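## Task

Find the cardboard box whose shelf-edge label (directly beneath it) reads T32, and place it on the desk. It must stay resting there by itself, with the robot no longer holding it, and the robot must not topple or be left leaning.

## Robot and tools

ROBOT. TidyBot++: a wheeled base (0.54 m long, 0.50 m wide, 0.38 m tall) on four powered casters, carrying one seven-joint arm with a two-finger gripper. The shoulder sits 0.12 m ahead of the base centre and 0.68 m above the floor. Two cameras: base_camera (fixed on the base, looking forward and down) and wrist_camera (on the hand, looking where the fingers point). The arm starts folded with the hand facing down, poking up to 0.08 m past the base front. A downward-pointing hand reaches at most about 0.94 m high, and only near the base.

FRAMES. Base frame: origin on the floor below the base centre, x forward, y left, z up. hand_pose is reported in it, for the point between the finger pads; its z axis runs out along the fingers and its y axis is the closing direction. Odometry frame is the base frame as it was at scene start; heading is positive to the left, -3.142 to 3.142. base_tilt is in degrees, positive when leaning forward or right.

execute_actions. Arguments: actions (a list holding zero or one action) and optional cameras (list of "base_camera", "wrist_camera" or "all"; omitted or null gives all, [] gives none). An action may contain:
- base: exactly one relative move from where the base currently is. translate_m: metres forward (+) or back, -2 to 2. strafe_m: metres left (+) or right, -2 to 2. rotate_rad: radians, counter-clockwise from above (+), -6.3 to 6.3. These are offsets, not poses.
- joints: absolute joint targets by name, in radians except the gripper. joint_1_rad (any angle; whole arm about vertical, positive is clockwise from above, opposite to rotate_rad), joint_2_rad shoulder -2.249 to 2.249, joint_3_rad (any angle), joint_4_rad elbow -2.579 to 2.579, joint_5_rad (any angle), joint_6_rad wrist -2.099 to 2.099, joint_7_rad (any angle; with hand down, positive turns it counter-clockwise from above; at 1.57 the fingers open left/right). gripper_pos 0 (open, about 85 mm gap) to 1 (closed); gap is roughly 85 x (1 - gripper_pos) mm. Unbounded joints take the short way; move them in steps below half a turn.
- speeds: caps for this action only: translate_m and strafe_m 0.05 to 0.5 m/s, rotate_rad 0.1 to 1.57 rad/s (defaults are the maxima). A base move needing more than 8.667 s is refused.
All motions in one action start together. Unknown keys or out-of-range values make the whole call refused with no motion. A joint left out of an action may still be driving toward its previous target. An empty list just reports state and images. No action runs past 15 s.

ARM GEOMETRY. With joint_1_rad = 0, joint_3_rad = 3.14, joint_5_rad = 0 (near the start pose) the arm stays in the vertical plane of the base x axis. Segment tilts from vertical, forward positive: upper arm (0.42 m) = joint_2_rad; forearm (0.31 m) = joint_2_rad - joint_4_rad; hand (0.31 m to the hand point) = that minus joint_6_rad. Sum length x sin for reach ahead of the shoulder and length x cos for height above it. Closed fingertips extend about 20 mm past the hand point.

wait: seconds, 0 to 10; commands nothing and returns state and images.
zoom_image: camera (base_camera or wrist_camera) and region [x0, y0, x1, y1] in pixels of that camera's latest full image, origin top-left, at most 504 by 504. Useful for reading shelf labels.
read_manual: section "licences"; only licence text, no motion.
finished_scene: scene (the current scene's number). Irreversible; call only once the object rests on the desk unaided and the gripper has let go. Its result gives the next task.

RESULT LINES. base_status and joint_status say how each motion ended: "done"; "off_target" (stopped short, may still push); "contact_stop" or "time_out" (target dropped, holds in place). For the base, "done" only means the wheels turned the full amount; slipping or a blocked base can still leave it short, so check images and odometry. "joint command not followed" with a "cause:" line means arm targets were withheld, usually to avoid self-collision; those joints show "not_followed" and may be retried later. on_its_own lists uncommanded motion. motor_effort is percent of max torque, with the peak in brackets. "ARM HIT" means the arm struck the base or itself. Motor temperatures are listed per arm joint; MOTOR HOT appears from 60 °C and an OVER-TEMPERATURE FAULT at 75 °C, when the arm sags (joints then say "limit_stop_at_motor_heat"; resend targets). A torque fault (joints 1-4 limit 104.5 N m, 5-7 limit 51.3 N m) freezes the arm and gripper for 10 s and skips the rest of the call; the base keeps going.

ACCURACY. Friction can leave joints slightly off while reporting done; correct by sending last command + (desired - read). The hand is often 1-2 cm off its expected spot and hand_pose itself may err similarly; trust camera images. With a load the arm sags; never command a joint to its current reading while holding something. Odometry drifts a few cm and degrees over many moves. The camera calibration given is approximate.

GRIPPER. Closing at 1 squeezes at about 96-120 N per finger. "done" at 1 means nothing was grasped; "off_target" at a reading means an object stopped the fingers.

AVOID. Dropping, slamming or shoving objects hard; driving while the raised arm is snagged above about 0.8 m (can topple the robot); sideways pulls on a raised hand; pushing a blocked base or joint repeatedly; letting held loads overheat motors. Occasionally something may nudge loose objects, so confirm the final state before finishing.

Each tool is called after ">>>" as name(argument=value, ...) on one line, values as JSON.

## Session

>>> execute_actions(actions=[])

Scene clock: 0.00 s.
Motor temperatures (°C, as the motors report them): [34 32 31 32 38 39 37]
base_odometry: x=+0.000 y=+0.000 heading=+0.000 (m, m, rad; odometry frame)
base_tilt: forward=-0.2 right=+0.8 (deg)
base_status: not commanded
joint_positions: joint_1_rad=-0.048 joint_2_rad=-0.336 joint_3_rad=+3.183 joint_4_rad=-2.544 joint_5_rad=+0.012 joint_6_rad=-0.834 joint_7_rad=+1.597 gripper_pos=+0.000
joint_status: not commanded
motor_effort: joint_1_rad=+1 joint_2_rad=-2 joint_3_rad=+1 joint_4_rad=+14 joint_5_rad=+0 joint_6_rad=+0 joint_7_rad=+0 (%)
hand_pose: x=+0.2640 y=+0.0013 z=+0.5822 quat_wxyz=(-0.002, +0.999, +0.021, +0.049) (m; base frame)
pictures: base_camera, wrist_camera
camera_calibration (this result's frames):
wrist_camera: T_world_to_cam=[[0.0354133, -0.999011, 0.0268888, -0.0269456], [-0.988462, -0.0389788, -0.146366, 0.41115], [0.147269, -0.0213953, -0.988865, 0.668696], [0, 0, 0, 1]] pos_world=[0.308882, 0.00341417, 0.722153]
Images, in order (width x height): base_camera 644x364, wrist_camera 644x476.

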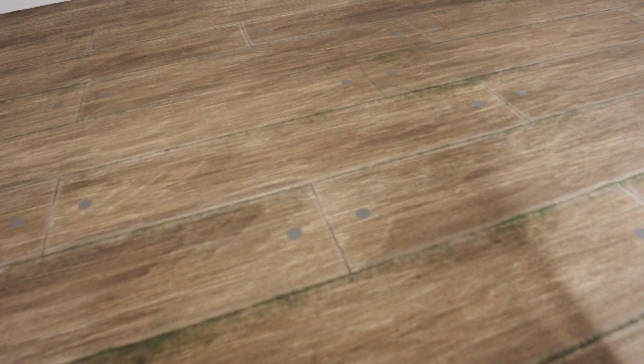

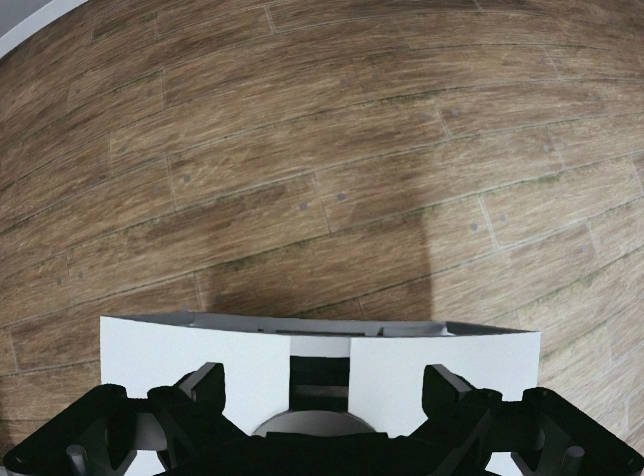

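>>> execute_actions(actions=[{"base":{"rotate_rad":-1.22},"joints":{"joint_1_rad":0.01,"joint_3_rad":3.13,"joint_2_rad":-0.6,"joint_6_rad":0.05}}])

>>> execute_actions(actions=[{"base":{"rotate_rad":-1.57}}])

Scene clock: 2.27 s.
Motor temperatures (°C, as the motors report them): [34 32 31 32 38 39 37]
base_odometry: x=+0.000 y=+0.000 heading=-1.219 (m, m, rad; odometry frame)
base_tilt: forward=-0.2 right=+0.8 (deg)
base_status: done
joint_positions: joint_1_rad=+0.002 joint_2_rad=-0.585 joint_3_rad=+3.145 joint_4_rad=-2.544 joint_5_rad=+0.012 joint_6_rad=+0.038 joint_7_rad=+1.597 gripper_pos=+0.000
joint_status: all done
motor_effort: joint_1_rad=+1(2) joint_2_rad=+1(2) joint_3_rad=+1(1) joint_4_rad=+19(20) joint_5_rad=+0(0) joint_6_rad=+8(8) joint_7_rad=+0(0) (%)
hand_pose: x=+0.4700 y=-0.0005 z=+0.8064 quat_wxyz=(+0.011, +0.820, +0.013, +0.573) (m; base frame)
pictures: base_camera, wrist_camera
camera_calibration (this result's frames):
wrist_camera: T_world_to_cam=[[-0.0200829, -0.999009, 0.0397215, -0.0263566], [-0.297976, -0.0319433, -0.954039, 0.974327], [0.954362, -0.030996, -0.297039, -0.0772234], [0, 0, 0, 1]] pos_world=[0.363496, 0.00239917, 0.907655]
Images, in order (width x height): base_camera 644x364, wrist_camera 644x476.

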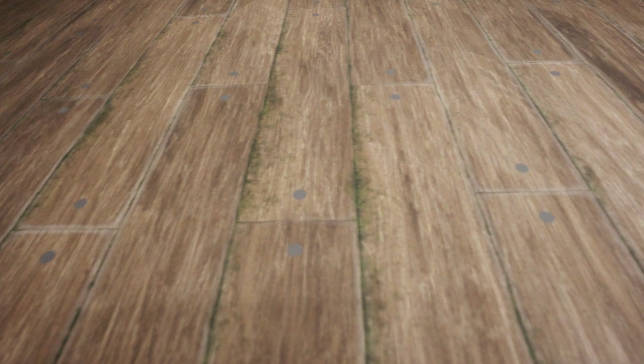

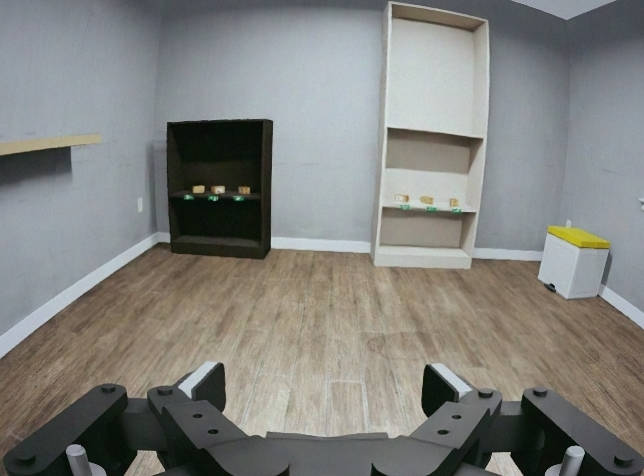

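Scene clock: 4.57 s.
Motor temperatures (°C, as the motors report them): [34 32 31 32 38 39 37]
base_odometry: x=+0.000 y=+0.000 heading=-2.789 (m, m, rad; odometry frame)
base_tilt: forward=-0.2 right=+0.8 (deg)
base_status: done
joint_positions: joint_1_rad=+0.004 joint_2_rad=-0.585 joint_3_rad=+3.143 joint_4_rad=-2.544 joint_5_rad=+0.012 joint_6_rad=+0.038 joint_7_rad=+1.597 gripper_pos=+0.000
joint_status: not commanded
motor_effort: joint_1_rad=+1(2) joint_2_rad=+0(1) joint_3_rad=+1(2) joint_4_rad=+20(19) joint_5_rad=+0(0) joint_6_rad=+8(8) joint_7_rad=+0(0) (%)
hand_pose: x=+0.4700 y=-0.0004 z=+0.8064 quat_wxyz=(+0.012, +0.820, +0.013, +0.573) (m; base frame)
pictures: base_camera, wrist_camera
camera_calibration (this result's frames):
wrist_camera: T_world_to_cam=[[-0.0203059, -0.998948, 0.0411245, -0.0272864], [-0.297987, -0.0332165, -0.953992, 0.974273], [0.954354, -0.0316263, -0.296999, -0.0772308], [0, 0, 0, 1]] pos_world=[0.363472, 0.00266171, 0.907633]
Images, in order (width x height): base_camera 644x364, wrist_camera 644x476.

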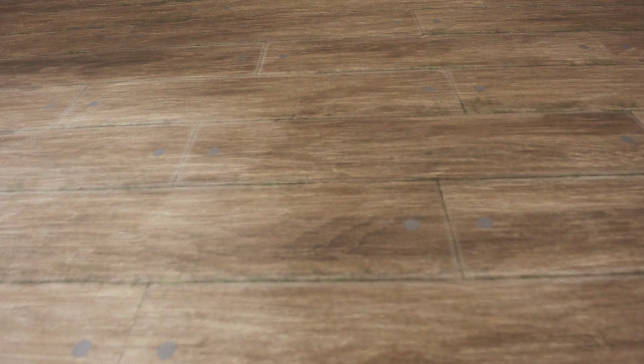

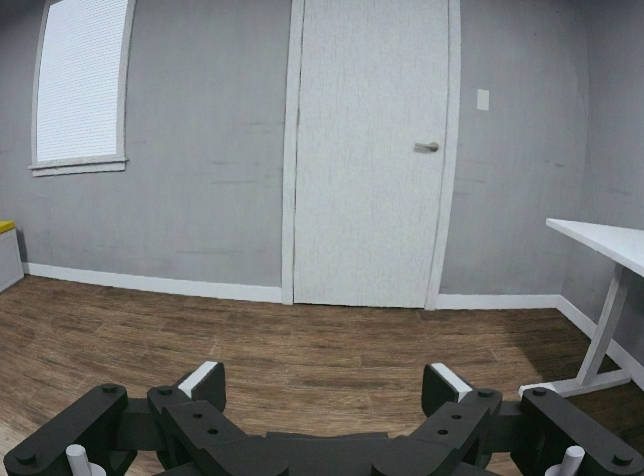

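>>> execute_actions(actions=[{"base":{"rotate_rad":1.53},"joints":{"joint_7_rad":1.54}}], cameras=[])

>>> execute_actions(actions=[{"base":{"translate_m":1.5}}])

>>> zoom_image(camera="wrist_camera", region=[20,230,240,330])

>>> zoom_image(camera="wrist_camera", region=[420,240,644,340])

Scene clock: 7.17 s.
Motor temperatures (°C, as the motors report them): [34 32 31 32 38 39 37]
base_odometry: x=+0.000 y=+0.000 heading=-1.259 (m, m, rad; odometry frame)
base_tilt: forward=-0.2 right=+0.8 (deg)
base_status: done
joint_positions: joint_1_rad=+0.006 joint_2_rad=-0.585 joint_3_rad=+3.140 joint_4_rad=-2.544 joint_5_rad=+0.012 joint_6_rad=+0.038 joint_7_rad=+1.562 gripper_pos=+0.000
joint_status: all done
motor_effort: joint_1_rad=+1(1) joint_2_rad=+0(1) joint_3_rad=+1(2) joint_4_rad=+21(20) joint_5_rad=-1(0) joint_6_rad=+8(7) joint_7_rad=+0(0) (%)
hand_pose: x=+0.4699 y=+0.0001 z=+0.8064 quat_wxyz=(+0.002, +0.820, +0.000, +0.573) (m; base frame)
pictures: none
No camera images: the call's "cameras" was empty. Leave "cameras" out to get every camera's image.

Scene clock: 11.43 s.
Motor temperatures (°C, as the motors report them): [34 32 31 32 38 39 37]
base_odometry: x=+0.461 y=-1.428 heading=-1.259 (m, m, rad; odometry frame)
base_tilt: forward=-0.2 right=+0.8 (deg)
base_status: done
joint_positions: joint_1_rad=+0.006 joint_2_rad=-0.587 joint_3_rad=+3.140 joint_4_rad=-2.544 joint_5_rad=+0.012 joint_6_rad=+0.038 joint_7_rad=+1.562 gripper_pos=+0.000
joint_status: not commanded
motor_effort: joint_1_rad=+1(0) joint_2_rad=+2(3) joint_3_rad=+1(1) joint_4_rad=+20(20) joint_5_rad=-1(0) joint_6_rad=+8(9) joint_7_rad=+0(0) (%)
hand_pose: x=+0.4696 y=+0.0001 z=+0.8073 quat_wxyz=(+0.002, +0.819, +0.000, +0.574) (m; base frame)
pictures: base_camera, wrist_camera
camera_calibration (this result's frames):
wrist_camera: T_world_to_cam=[[-0.0315485, -0.999449, 0.0103621, 0.00324651], [-0.295422, -0.000579777, -0.955367, 0.974979], [0.954846, -0.0332016, -0.295241, -0.0782289], [0, 0, 0, 1]] pos_world=[0.362829, 0.00121267, 0.908332]
Images, in order (width x height): base_camera 644x364, wrist_camera 644x476.

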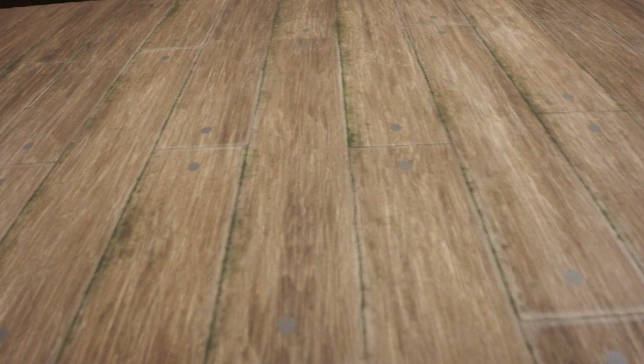

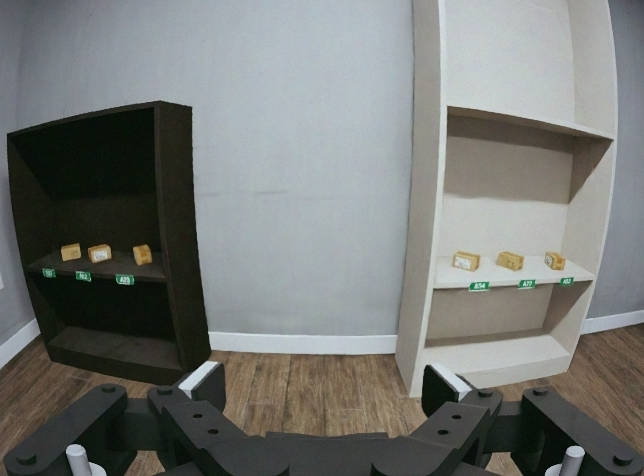

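Region (20, 230, 240, 330) of wrist_camera's 644x476 image, scaled by 2.291; it fills the top 229 rows of this view, and the rest is white.

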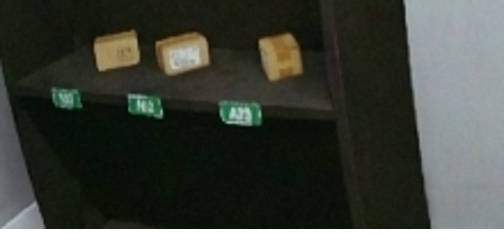

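Region (420, 240, 644, 340) of wrist_camera's 644x476 image, scaled by 2.250; it fills the top 225 rows of this view, and the rest is white.

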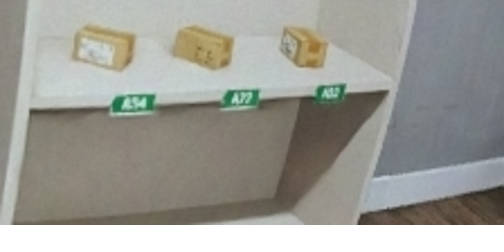

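>>> execute_actions(actions=[{"base":{"translate_m":0.32},"joints":{"joint_2_rad":0.85,"joint_4_rad":-0.95,"joint_6_rad":-0.9}}], cameras=[])

>>> execute_actions(actions=[{"base":{"strafe_m":0.97}}])

Scene clock: 14.53 s.
Motor temperatures (°C, as the motors report them): [34 32 31 32 38 39 37]
base_odometry: x=+0.559 y=-1.733 heading=-1.259 (m, m, rad; odometry frame)
base_tilt: forward=-0.2 right=+0.8 (deg)
base_status: done
joint_positions: joint_1_rad=+0.006 joint_2_rad=+0.838 joint_3_rad=+3.140 joint_4_rad=-0.971 joint_5_rad=+0.012 joint_6_rad=-0.871 joint_7_rad=+1.562 gripper_pos=+0.000
joint_status: all done
motor_effort: joint_1_rad=+1(1) joint_2_rad=-47(50) joint_3_rad=+0(2) joint_4_rad=+18(21) joint_5_rad=+0(0) joint_6_rad=+4(9) joint_7_rad=+0(0) (%)
hand_pose: x=+0.8756 y=-0.0049 z=+0.6100 quat_wxyz=(+0.004, +0.974, -0.004, +0.228) (m; base frame)
pictures: none
No camera images: the call's "cameras" was empty. Leave "cameras" out to get every camera's image.

Scene clock: 17.93 s.
Motor temperatures (°C, as the motors report them): [34 33 31 32 38 39 37]
base_odometry: x=+1.482 y=-1.435 heading=-1.259 (m, m, rad; odometry frame)
base_tilt: forward=-0.2 right=+0.8 (deg)
base_status: done
joint_positions: joint_1_rad=+0.007 joint_2_rad=+0.838 joint_3_rad=+3.139 joint_4_rad=-0.970 joint_5_rad=+0.012 joint_6_rad=-0.872 joint_7_rad=+1.562 gripper_pos=+0.000
joint_status: not commanded
motor_effort: joint_1_rad=+1(4) joint_2_rad=-47(48) joint_3_rad=+0(2) joint_4_rad=+18(17) joint_5_rad=+0(0) joint_6_rad=+4(4) joint_7_rad=+1(0) (%)
hand_pose: x=+0.8758 y=-0.0049 z=+0.6104 quat_wxyz=(+0.004, +0.974, -0.004, +0.228) (m; base frame)
pictures: base_camera, wrist_camera
camera_calibration (this result's frames):
wrist_camera: T_world_to_cam=[[-0.0258632, -0.999213, 0.0300606, -0.00385762], [-0.872923, 0.00791948, -0.487793, 1.12721], [0.487172, -0.0388565, -0.872441, 0.237512], [0, 0, 0, 1]] pos_world=[0.868161, -0.00355264, 0.757178]
Images, in order (width x height): base_camera 644x364, wrist_camera 644x476.

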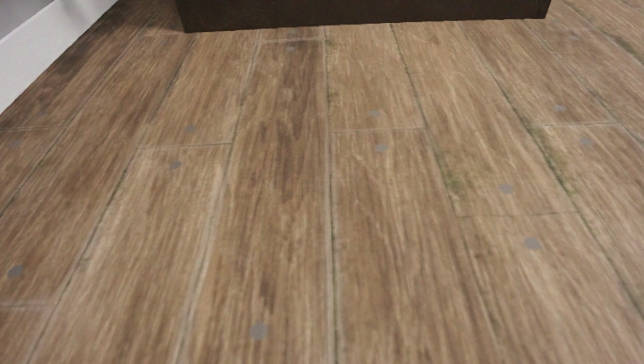

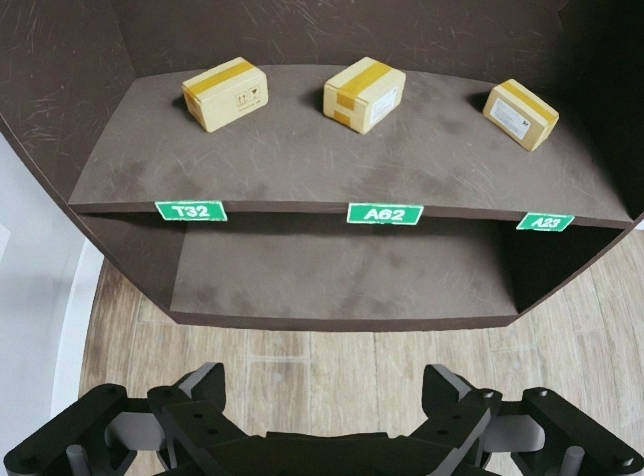

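>>> execute_actions(actions=[{"base":{"strafe_m":0.11},"joints":{"joint_7_rad":0.68,"joint_6_rad":-1.3}}], cameras=[])

>>> execute_actions(actions=[{"base":{"translate_m":0.41}}])

Scene clock: 19.60 s.
Motor temperatures (°C, as the motors report them): [34 33 31 32 38 39 37]
base_odometry: x=+1.587 y=-1.402 heading=-1.259 (m, m, rad; odometry frame)
base_tilt: forward=-0.2 right=+0.8 (deg)
base_status: done
joint_positions: joint_1_rad=+0.005 joint_2_rad=+0.838 joint_3_rad=+3.136 joint_4_rad=-0.968 joint_5_rad=+0.012 joint_6_rad=-1.282 joint_7_rad=+0.688 gripper_pos=+0.000
joint_status: all done
motor_effort: joint_1_rad=+1(4) joint_2_rad=-44(48) joint_3_rad=+0(2) joint_4_rad=+16(18) joint_5_rad=+0(1) joint_6_rad=+0(3) joint_7_rad=+1(0) (%)
hand_pose: x=+0.7541 y=-0.0025 z=+0.5791 quat_wxyz=(-0.008, +0.904, -0.426, +0.026) (m; base frame)
pictures: none
No camera images: the call's "cameras" was empty. Leave "cameras" out to get every camera's image.

Scene clock: 21.70 s.
Motor temperatures (°C, as the motors report them): [34 33 31 32 38 39 37]
base_odometry: x=+1.713 y=-1.792 heading=-1.259 (m, m, rad; odometry frame)
base_tilt: forward=-0.2 right=+0.8 (deg)
base_status: done
joint_positions: joint_1_rad=+0.005 joint_2_rad=+0.841 joint_3_rad=+3.136 joint_4_rad=-0.965 joint_5_rad=+0.012 joint_6_rad=-1.282 joint_7_rad=+0.688 gripper_pos=+0.000
joint_status: not commanded
motor_effort: joint_1_rad=+1(1) joint_2_rad=-44(48) joint_3_rad=+0(1) joint_4_rad=+16(17) joint_5_rad=+0(0) joint_6_rad=+0(1) joint_7_rad=+0(0) (%)
hand_pose: x=+0.7549 y=-0.0026 z=+0.5785 quat_wxyz=(-0.008, +0.904, -0.426, +0.026) (m; base frame)
pictures: base_camera, wrist_camera
camera_calibration (this result's frames):
wrist_camera: T_world_to_cam=[[-0.773997, -0.633136, -0.00818586, 0.584118], [-0.630156, 0.771489, -0.087795, 0.593417], [0.0619015, -0.0627947, -0.996105, 0.661192], [0, 0, 0, 1]] pos_world=[0.785122, -0.0464688, 0.715497]
Images, in order (width x height): base_camera 644x364, wrist_camera 644x476.

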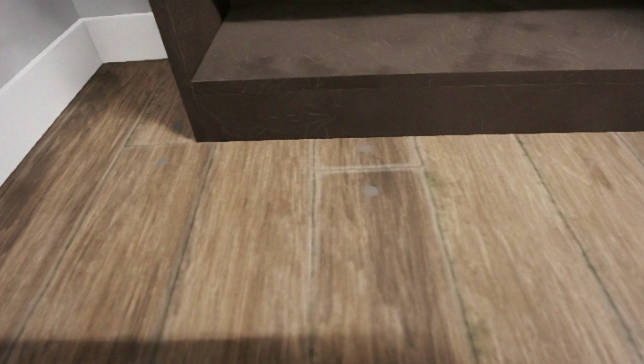

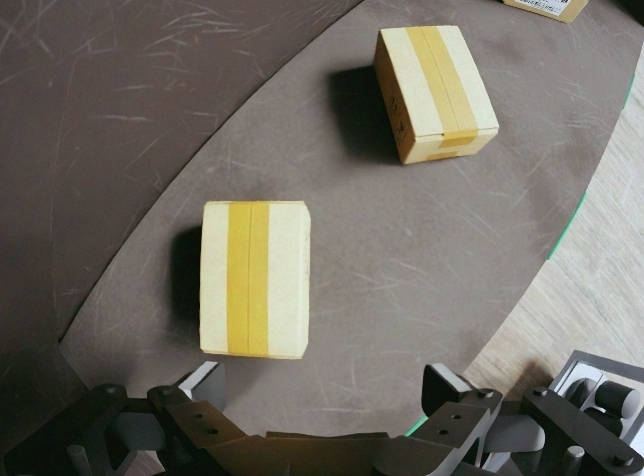

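>>> execute_actions(actions=[{"base":{"translate_m":0.048},"joints":{"joint_2_rad":0.89,"joint_6_rad":-1.23}}], cameras=["wrist_camera"])

Scene clock: 22.83 s.
Motor temperatures (°C, as the motors report them): [34 33 31 32 38 39 37]
base_odometry: x=+1.728 y=-1.838 heading=-1.258 (m, m, rad; odometry frame)
base_tilt: forward=-0.2 right=+0.8 (deg)
base_status: done
joint_positions: joint_1_rad=+0.005 joint_2_rad=+0.881 joint_3_rad=+3.136 joint_4_rad=-0.965 joint_5_rad=+0.012 joint_6_rad=-1.253 joint_7_rad=+0.688 gripper_pos=+0.000
joint_status: all done
motor_effort: joint_1_rad=+1(1) joint_2_rad=-46(47) joint_3_rad=+0(1) joint_4_rad=+16(17) joint_5_rad=+0(0) joint_6_rad=+0(1) joint_7_rad=+1(0) (%)
hand_pose: x=+0.7593 y=-0.0025 z=+0.5532 quat_wxyz=(-0.006, +0.904, -0.426, +0.021) (m; base frame)
pictures: wrist_camera
camera_calibration (this result's frames):
wrist_camera: T_world_to_cam=[[-0.773922, -0.63328, 0.000317845, 0.582589], [-0.631243, 0.771393, -0.0805297, 0.590756], [0.0507527, -0.0625244, -0.996752, 0.644556], [0, 0, 0, 1]] pos_world=[0.791077, -0.0464618, 0.689851]
Images, in order (width x height): wrist_camera 644x476.

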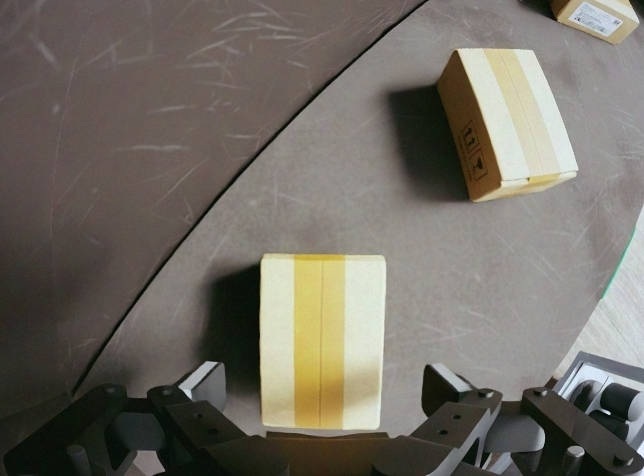

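>>> execute_actions(actions=[{"joints":{"joint_2_rad":0.965,"joint_6_rad":-1.19}}], cameras=["wrist_camera"])

>>> execute_actions(actions=[{"joints":{"gripper_pos":1}}], cameras=[])

>>> execute_actions(actions=[{"joints":{"joint_2_rad":0.88}}], cameras=["wrist_camera"])

Scene clock: 24.10 s.
Motor temperatures (°C, as the motors report them): [34 33 31 32 38 39 37]
base_odometry: x=+1.728 y=-1.838 heading=-1.258 (m, m, rad; odometry frame)
base_tilt: forward=-0.2 right=+0.8 (deg)
base_status: not commanded
joint_positions: joint_1_rad=+0.005 joint_2_rad=+0.958 joint_3_rad=+3.136 joint_4_rad=-0.965 joint_5_rad=+0.012 joint_6_rad=-1.218 joint_7_rad=+0.688 gripper_pos=+0.000
joint_status: all done
motor_effort: joint_1_rad=+1(1) joint_2_rad=-47(50) joint_3_rad=+0(0) joint_4_rad=+15(16) joint_5_rad=+0(0) joint_6_rad=-1(0) joint_7_rad=+0(0) (%)
hand_pose: x=+0.7586 y=-0.0024 z=+0.5040 quat_wxyz=(+0.003, +0.905, -0.426, +0.002) (m; base frame)
pictures: wrist_camera
camera_calibration (this result's frames):
wrist_camera: T_world_to_cam=[[-0.773105, -0.63346, 0.0322154, 0.565437], [-0.634211, 0.771285, -0.0538129, 0.575083], [0.00924109, -0.0620343, -0.998031, 0.627653], [0, 0, 0, 1]] pos_world=[0.796066, -0.0464347, 0.639148]
Images, in order (width x height): wrist_camera 644x476.

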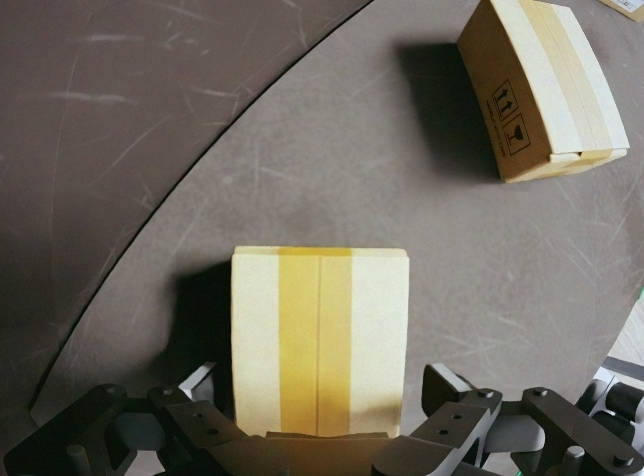

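Scene clock: 25.20 s.
Motor temperatures (°C, as the motors report them): [34 33 31 32 38 39 37]
base_odometry: x=+1.728 y=-1.838 heading=-1.258 (m, m, rad; odometry frame)
base_tilt: forward=-0.2 right=+0.8 (deg)
base_status: not commanded
joint_positions: joint_1_rad=+0.005 joint_2_rad=+0.958 joint_3_rad=+3.136 joint_4_rad=-0.963 joint_5_rad=+0.012 joint_6_rad=-1.217 joint_7_rad=+0.688 gripper_pos=+0.348
joint_status: gripper_pos off_target (ended at +0.348, target +1.000)
motor_effort: joint_1_rad=+1(1) joint_2_rad=-45(50) joint_3_rad=+0(0) joint_4_rad=+15(16) joint_5_rad=+0(0) joint_6_rad=+0(1) joint_7_rad=+0(1) (%)
hand_pose: x=+0.7593 y=-0.0024 z=+0.5046 quat_wxyz=(+0.002, +0.905, -0.426, +0.003) (m; base frame)
pictures: none
No camera images: the call's "cameras" was empty. Leave "cameras" out to get every camera's image.

Scene clock: 26.20 s.
Motor temperatures (°C, as the motors report them): [34 33 31 32 38 39 37]
base_odometry: x=+1.728 y=-1.838 heading=-1.258 (m, m, rad; odometry frame)
base_tilt: forward=-0.2 right=+0.8 (deg)
base_status: not commanded
joint_positions: joint_1_rad=+0.005 joint_2_rad=+0.896 joint_3_rad=+3.136 joint_4_rad=-0.963 joint_5_rad=+0.012 joint_6_rad=-1.217 joint_7_rad=+0.688 gripper_pos=+0.348
joint_status: all done
motor_effort: joint_1_rad=+1(1) joint_2_rad=-47(51) joint_3_rad=+0(0) joint_4_rad=+16(17) joint_5_rad=+0(1) joint_6_rad=+0(0) joint_7_rad=+0(0) (%)
hand_pose: x=+0.7690 y=-0.0025 z=+0.5444 quat_wxyz=(-0.011, +0.904, -0.426, +0.031) (m; base frame)
pictures: wrist_camera
camera_calibration (this result's frames):
wrist_camera: T_world_to_cam=[[-0.773599, -0.633454, -0.0167497, 0.599156], [-0.6295, 0.771262, -0.0942545, 0.602271], [0.0726243, -0.0623712, -0.995407, 0.617695], [0, 0, 0, 1]] pos_world=[0.797777, -0.0464442, 0.68166]
Images, in order (width x height): wrist_camera 644x476.

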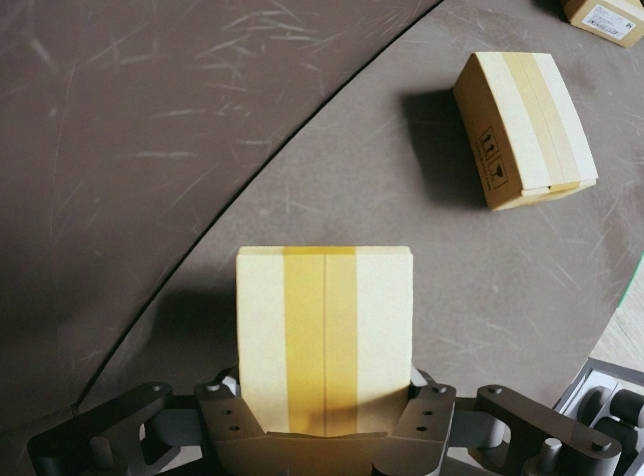

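>>> execute_actions(actions=[{"base":{"translate_m":-0.4}}], cameras=[])

>>> execute_actions(actions=[{"base":{"rotate_rad":-2.55},"joints":{"joint_2_rad":0.4,"joint_7_rad":1.59}}], cameras=["wrist_camera"])

>>> execute_actions(actions=[{"base":{"translate_m":1.9}}])

Scene clock: 28.77 s.
Motor temperatures (°C, as the motors report them): [34 33 31 32 38 39 37]
base_odometry: x=+1.605 y=-1.457 heading=-1.258 (m, m, rad; odometry frame)
base_tilt: forward=-0.2 right=+0.8 (deg)
base_status: done
joint_positions: joint_1_rad=+0.008 joint_2_rad=+0.896 joint_3_rad=+3.135 joint_4_rad=-0.963 joint_5_rad=+0.012 joint_6_rad=-1.214 joint_7_rad=+0.688 gripper_pos=+0.348
joint_status: not commanded
motor_effort: joint_1_rad=+1(6) joint_2_rad=-46(51) joint_3_rad=+0(3) joint_4_rad=+16(18) joint_5_rad=+0(1) joint_6_rad=+1(2) joint_7_rad=+0(0) (%)
hand_pose: x=+0.7704 y=-0.0044 z=+0.5451 quat_wxyz=(-0.012, +0.903, -0.427, +0.033) (m; base frame)
pictures: none
No camera images: the call's "cameras" was empty. Leave "cameras" out to get every camera's image.

Scene clock: 31.93 s.
Motor temperatures (°C, as the motors report them): [34 33 31 32 38 39 37]
base_odometry: x=+1.605 y=-1.457 heading=+2.476 (m, m, rad; odometry frame)
base_tilt: forward=-0.2 right=+0.8 (deg)
base_status: done
joint_positions: joint_1_rad=+0.014 joint_2_rad=+0.430 joint_3_rad=+3.131 joint_4_rad=-0.959 joint_5_rad=+0.012 joint_6_rad=-1.209 joint_7_rad=+1.567 gripper_pos=+0.348
joint_status: all done
motor_effort: joint_1_rad=+1(7) joint_2_rad=-37(52) joint_3_rad=+0(3) joint_4_rad=+19(20) joint_5_rad=+0(1) joint_6_rad=+5(5) joint_7_rad=+0(1) (%)
hand_pose: x=+0.7643 y=-0.0059 z=+0.8547 quat_wxyz=(+0.004, +0.963, -0.004, +0.268) (m; base frame)
pictures: wrist_camera
camera_calibration (this result's frames):
wrist_camera: T_world_to_cam=[[-0.0284372, -0.999195, 0.028297, -0.0116251], [-0.829821, 0.00781513, -0.557974, 1.17613], [0.557304, -0.0393486, -0.829376, 0.414511], [0, 0, 0, 1]] pos_world=[0.744637, -0.0044969, 1.00036]
Images, in order (width x height): wrist_camera 644x476.

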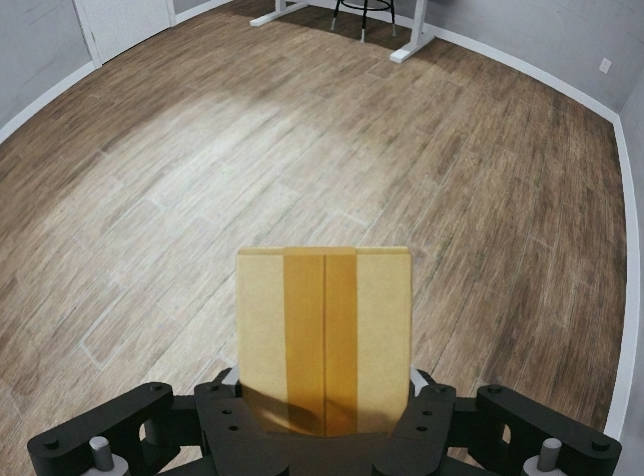

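Scene clock: 37.10 s.
Motor temperatures (°C, as the motors report them): [34 33 31 32 38 39 37]
base_odometry: x=+0.112 y=-0.282 heading=+2.475 (m, m, rad; odometry frame)
base_tilt: forward=-0.2 right=+0.8 (deg)
base_status: done
joint_positions: joint_1_rad=+0.014 joint_2_rad=+0.416 joint_3_rad=+3.131 joint_4_rad=-0.959 joint_5_rad=+0.012 joint_6_rad=-1.209 joint_7_rad=+1.567 gripper_pos=+0.348
joint_status: not commanded
motor_effort: joint_1_rad=+1(2) joint_2_rad=-37(40) joint_3_rad=+0(0) joint_4_rad=+19(20) joint_5_rad=+0(0) joint_6_rad=+5(5) joint_7_rad=+0(1) (%)
hand_pose: x=+0.7619 y=-0.0058 z=+0.8635 quat_wxyz=(+0.004, +0.961, -0.004, +0.275) (m; base frame)
pictures: base_camera, wrist_camera
camera_calibration (this result's frames):
wrist_camera: T_world_to_cam=[[-0.0287789, -0.999191, 0.0280982, -0.011449], [-0.822112, 0.00767011, -0.569274, 1.18291], [0.568598, -0.0394829, -0.821668, 0.407911], [0, 0, 0, 1]] pos_world=[0.740222, -0.00440733, 1.00889]
Images, in order (width x height): base_camera 644x364, wrist_camera 644x476.

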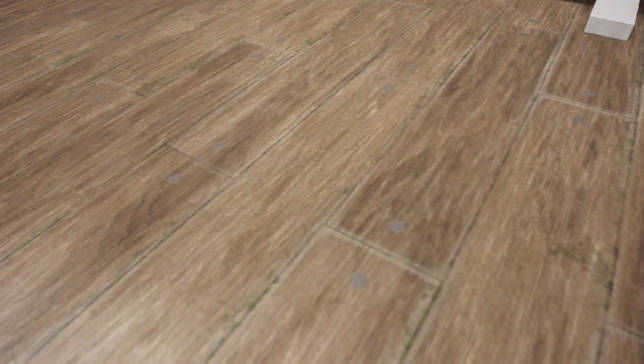

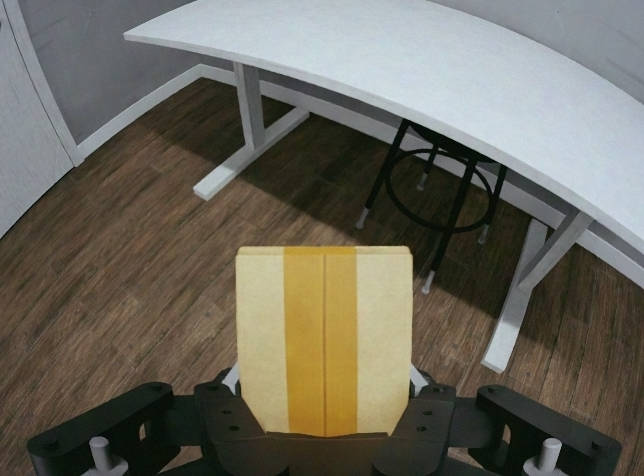

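>>> execute_actions(actions=[{"base":{"translate_m":0.7},"joints":{"joint_1_rad":0.4,"joint_4_rad":-0.86,"joint_6_rad":-1.67}}])

>>> execute_actions(actions=[{"joints":{"joint_2_rad":0.55}}], cameras=["wrist_camera"])

Scene clock: 40.17 s.
Motor temperatures (°C, as the motors report them): [34 33 31 32 38 39 37]
base_odometry: x=-0.439 y=+0.152 heading=+2.475 (m, m, rad; odometry frame)
base_tilt: forward=-0.2 right=+0.8 (deg)
base_status: done
joint_positions: joint_1_rad=+0.399 joint_2_rad=+0.412 joint_3_rad=+3.132 joint_4_rad=-0.883 joint_5_rad=+0.012 joint_6_rad=-1.646 joint_7_rad=+1.567 gripper_pos=+0.348
joint_status: all done
motor_effort: joint_1_rad=+1(2) joint_2_rad=-33(37) joint_3_rad=+0(2) joint_4_rad=+17(19) joint_5_rad=+0(2) joint_6_rad=+2(5) joint_7_rad=+1(0) (%)
hand_pose: x=+0.6110 y=-0.2054 z=+0.8480 quat_wxyz=(+0.023, +0.975, -0.196, +0.098) (m; base frame)
pictures: base_camera, wrist_camera
camera_calibration (this result's frames):
wrist_camera: T_world_to_cam=[[-0.395037, -0.918019, 0.0344619, 0.020324], [-0.893421, 0.375177, -0.247067, 0.897392], [0.213882, -0.128389, -0.968386, 0.795917], [0, 0, 0, 1]] pos_world=[0.639545, -0.215836, 0.99177]
Images, in order (width x height): base_camera 644x364, wrist_camera 644x476.

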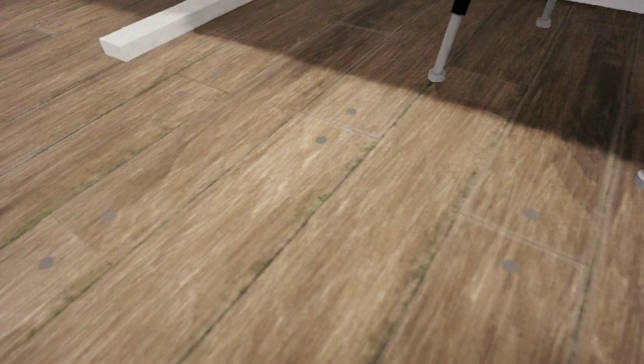

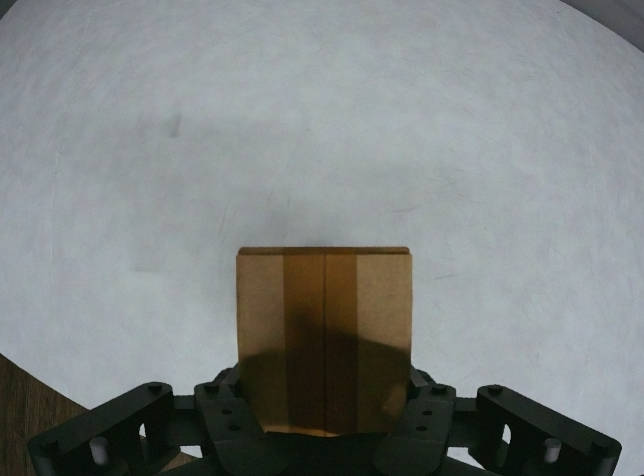

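Scene clock: 41.30 s.
Motor temperatures (°C, as the motors report them): [34 33 31 32 38 39 37]
base_odometry: x=-0.439 y=+0.152 heading=+2.475 (m, m, rad; odometry frame)
base_tilt: forward=-0.2 right=+0.8 (deg)
base_status: not commanded
joint_positions: joint_1_rad=+0.399 joint_2_rad=+0.558 joint_3_rad=+3.132 joint_4_rad=-0.878 joint_5_rad=+0.012 joint_6_rad=-1.646 joint_7_rad=+1.567 gripper_pos=+0.348
joint_status: all done
motor_effort: joint_1_rad=+1(0) joint_2_rad=-38(43) joint_3_rad=+0(0) joint_4_rad=+17(18) joint_5_rad=+0(0) joint_6_rad=+0(2) joint_7_rad=+0(0) (%)
hand_pose: x=+0.6291 y=-0.2130 z=+0.7706 quat_wxyz=(+0.009, +0.980, -0.197, +0.029) (m; base frame)
pictures: wrist_camera
camera_calibration (this result's frames):
wrist_camera: T_world_to_cam=[[-0.390539, -0.919915, 0.0351524, 0.0193769], [-0.916506, 0.384933, -0.108827, 0.807414], [0.0865802, -0.0747185, -0.993439, 0.826954], [0, 0, 0, 1]] pos_world=[0.675969, -0.231186, 0.908715]
Images, in order (width x height): wrist_camera 644x476.

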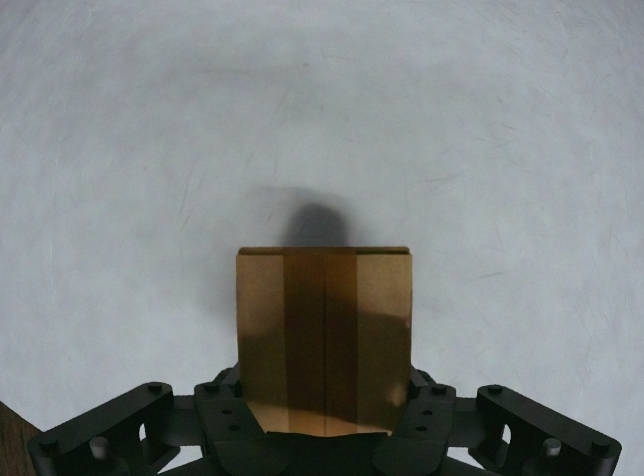

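>>> execute_actions(actions=[{"joints":{"joint_2_rad":0.62}}], cameras=["wrist_camera"])

Scene clock: 42.30 s.
Motor temperatures (°C, as the motors report them): [34 33 31 32 38 39 37]
base_odometry: x=-0.438 y=+0.152 heading=+2.475 (m, m, rad; odometry frame)
base_tilt: forward=-0.2 right=+0.8 (deg)
base_status: not commanded
joint_positions: joint_1_rad=+0.399 joint_2_rad=+0.612 joint_3_rad=+3.132 joint_4_rad=-0.875 joint_5_rad=+0.012 joint_6_rad=-1.646 joint_7_rad=+1.567 gripper_pos=+0.348
joint_status: all done
motor_effort: joint_1_rad=+1(1) joint_2_rad=-40(41) joint_3_rad=+0(1) joint_4_rad=+17(17) joint_5_rad=+0(0) joint_6_rad=+0(1) joint_7_rad=+0(1) (%)
hand_pose: x=+0.6335 y=-0.2148 z=+0.7415 quat_wxyz=(+0.004, +0.980, -0.197, +0.004) (m; base frame)
pictures: wrist_camera
camera_calibration (this result's frames):
wrist_camera: T_world_to_cam=[[-0.388883, -0.920614, 0.0352257, 0.0191586], [-0.920457, 0.386625, -0.0572779, 0.773597], [0.0391117, -0.0546981, -0.997737, 0.835106], [0, 0, 0, 1]] pos_world=[0.686851, -0.235775, 0.876851]
Images, in order (width x height): wrist_camera 644x476.

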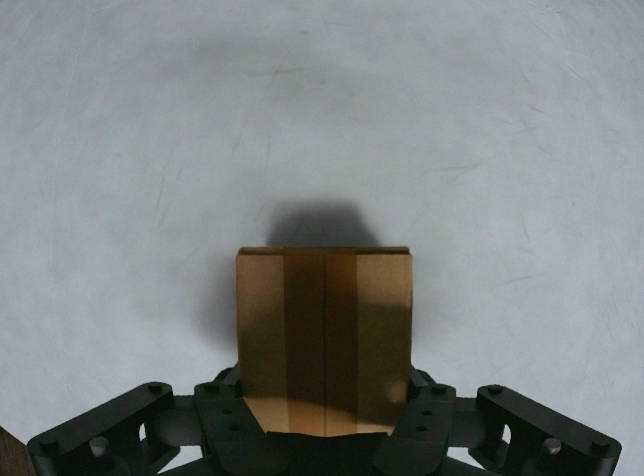

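>>> execute_actions(actions=[{"joints":{"joint_2_rad":0.68,"joint_6_rad":-1.58}}], cameras=["wrist_camera"])

Scene clock: 43.27 s.
Motor temperatures (°C, as the motors report them): [34 33 31 32 38 39 37]
base_odometry: x=-0.438 y=+0.152 heading=+2.475 (m, m, rad; odometry frame)
base_tilt: forward=-0.2 right=+0.8 (deg)
base_status: not commanded
joint_positions: joint_1_rad=+0.399 joint_2_rad=+0.618 joint_3_rad=+3.132 joint_4_rad=-0.865 joint_5_rad=+0.012 joint_6_rad=-1.621 joint_7_rad=+1.567 gripper_pos=+0.348
joint_status: joint_2_rad off_target (ended at +0.618, target +0.680); the others done
motor_effort: joint_1_rad=+1(1) joint_2_rad=-32(37) joint_3_rad=+0(0) joint_4_rad=+13(15) joint_5_rad=+0(0) joint_6_rad=+2(2) joint_7_rad=+0(0) (%)
hand_pose: x=+0.6436 y=-0.2191 z=+0.7415 quat_wxyz=(+0.007, +0.980, -0.197, +0.018) (m; base frame)
pictures: wrist_camera
camera_calibration (this result's frames):
wrist_camera: T_world_to_cam=[[-0.389736, -0.920264, 0.0349375, 0.0200664], [-0.918558, 0.385735, -0.0863768, 0.804708], [0.0660128, -0.0657563, -0.99565, 0.81323], [0, 0, 0, 1]] pos_world=[0.693307, -0.238462, 0.878499]
Images, in order (width x height): wrist_camera 644x476.

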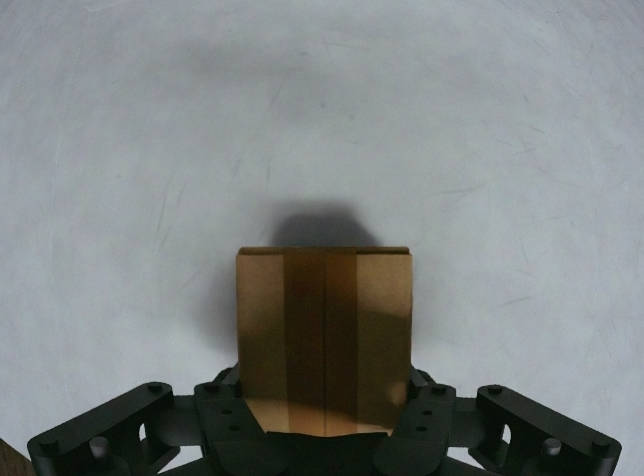

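>>> execute_actions(actions=[{"joints":{"joint_2_rad":0.62,"gripper_pos":0}}], cameras=[])

>>> execute_actions(actions=[{"joints":{"joint_2_rad":0.35}}], cameras=["wrist_camera"])

Scene clock: 44.57 s.
Motor temperatures (°C, as the motors report them): [34 33 31 32 38 39 37]
base_odometry: x=-0.438 y=+0.152 heading=+2.475 (m, m, rad; odometry frame)
base_tilt: forward=-0.2 right=+0.8 (deg)
base_status: not commanded
joint_positions: joint_1_rad=+0.399 joint_2_rad=+0.617 joint_3_rad=+3.132 joint_4_rad=-0.865 joint_5_rad=+0.012 joint_6_rad=-1.610 joint_7_rad=+1.567 gripper_pos=+0.000
joint_status: all done
motor_effort: joint_1_rad=+1(0) joint_2_rad=-39(40) joint_3_rad=+0(0) joint_4_rad=+17(17) joint_5_rad=+0(0) joint_6_rad=+0(2) joint_7_rad=+0(0) (%)
hand_pose: x=+0.6469 y=-0.2204 z=+0.7421 quat_wxyz=(+0.008, +0.980, -0.196, +0.024) (m; base frame)
pictures: none
No camera images: the call's "cameras" was empty. Leave "cameras" out to get every camera's image.

Scene clock: 46.10 s.
Motor temperatures (°C, as the motors report them): [34 33 31 32 38 39 37]
base_odometry: x=-0.438 y=+0.152 heading=+2.475 (m, m, rad; odometry frame)
base_tilt: forward=-0.2 right=+0.8 (deg)
base_status: not commanded
joint_positions: joint_1_rad=+0.399 joint_2_rad=+0.344 joint_3_rad=+3.132 joint_4_rad=-0.865 joint_5_rad=+0.012 joint_6_rad=-1.608 joint_7_rad=+1.567 gripper_pos=+0.000
joint_status: all done
motor_effort: joint_1_rad=+1(0) joint_2_rad=-31(42) joint_3_rad=+0(0) joint_4_rad=+17(18) joint_5_rad=+0(0) joint_6_rad=+2(2) joint_7_rad=+0(0) (%)
hand_pose: x=+0.6128 y=-0.2061 z=+0.8942 quat_wxyz=(+0.035, +0.968, -0.194, +0.158) (m; base frame)
pictures: wrist_camera
camera_calibration (this result's frames):
wrist_camera: T_world_to_cam=[[-0.398677, -0.9165, 0.0329216, 0.0227574], [-0.858616, 0.360403, -0.364539, 0.991383], [0.322235, -0.1736, -0.930606, 0.730691], [0, 0, 0, 1]] pos_world=[0.624835, -0.209592, 1.04063]
Images, in order (width x height): wrist_camera 644x476.

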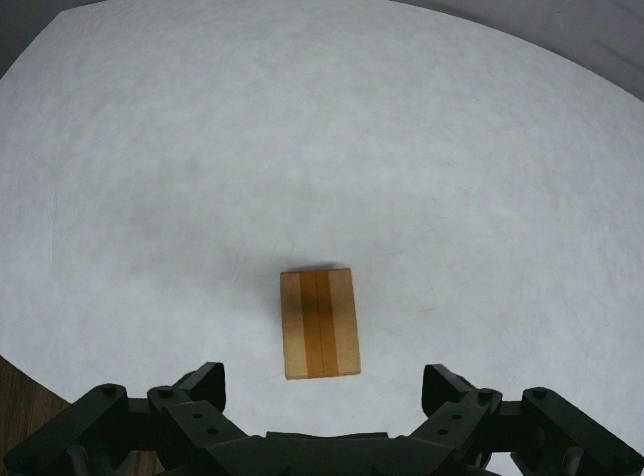

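>>> finished_scene(scene=2)

The scene is finished: the task was done.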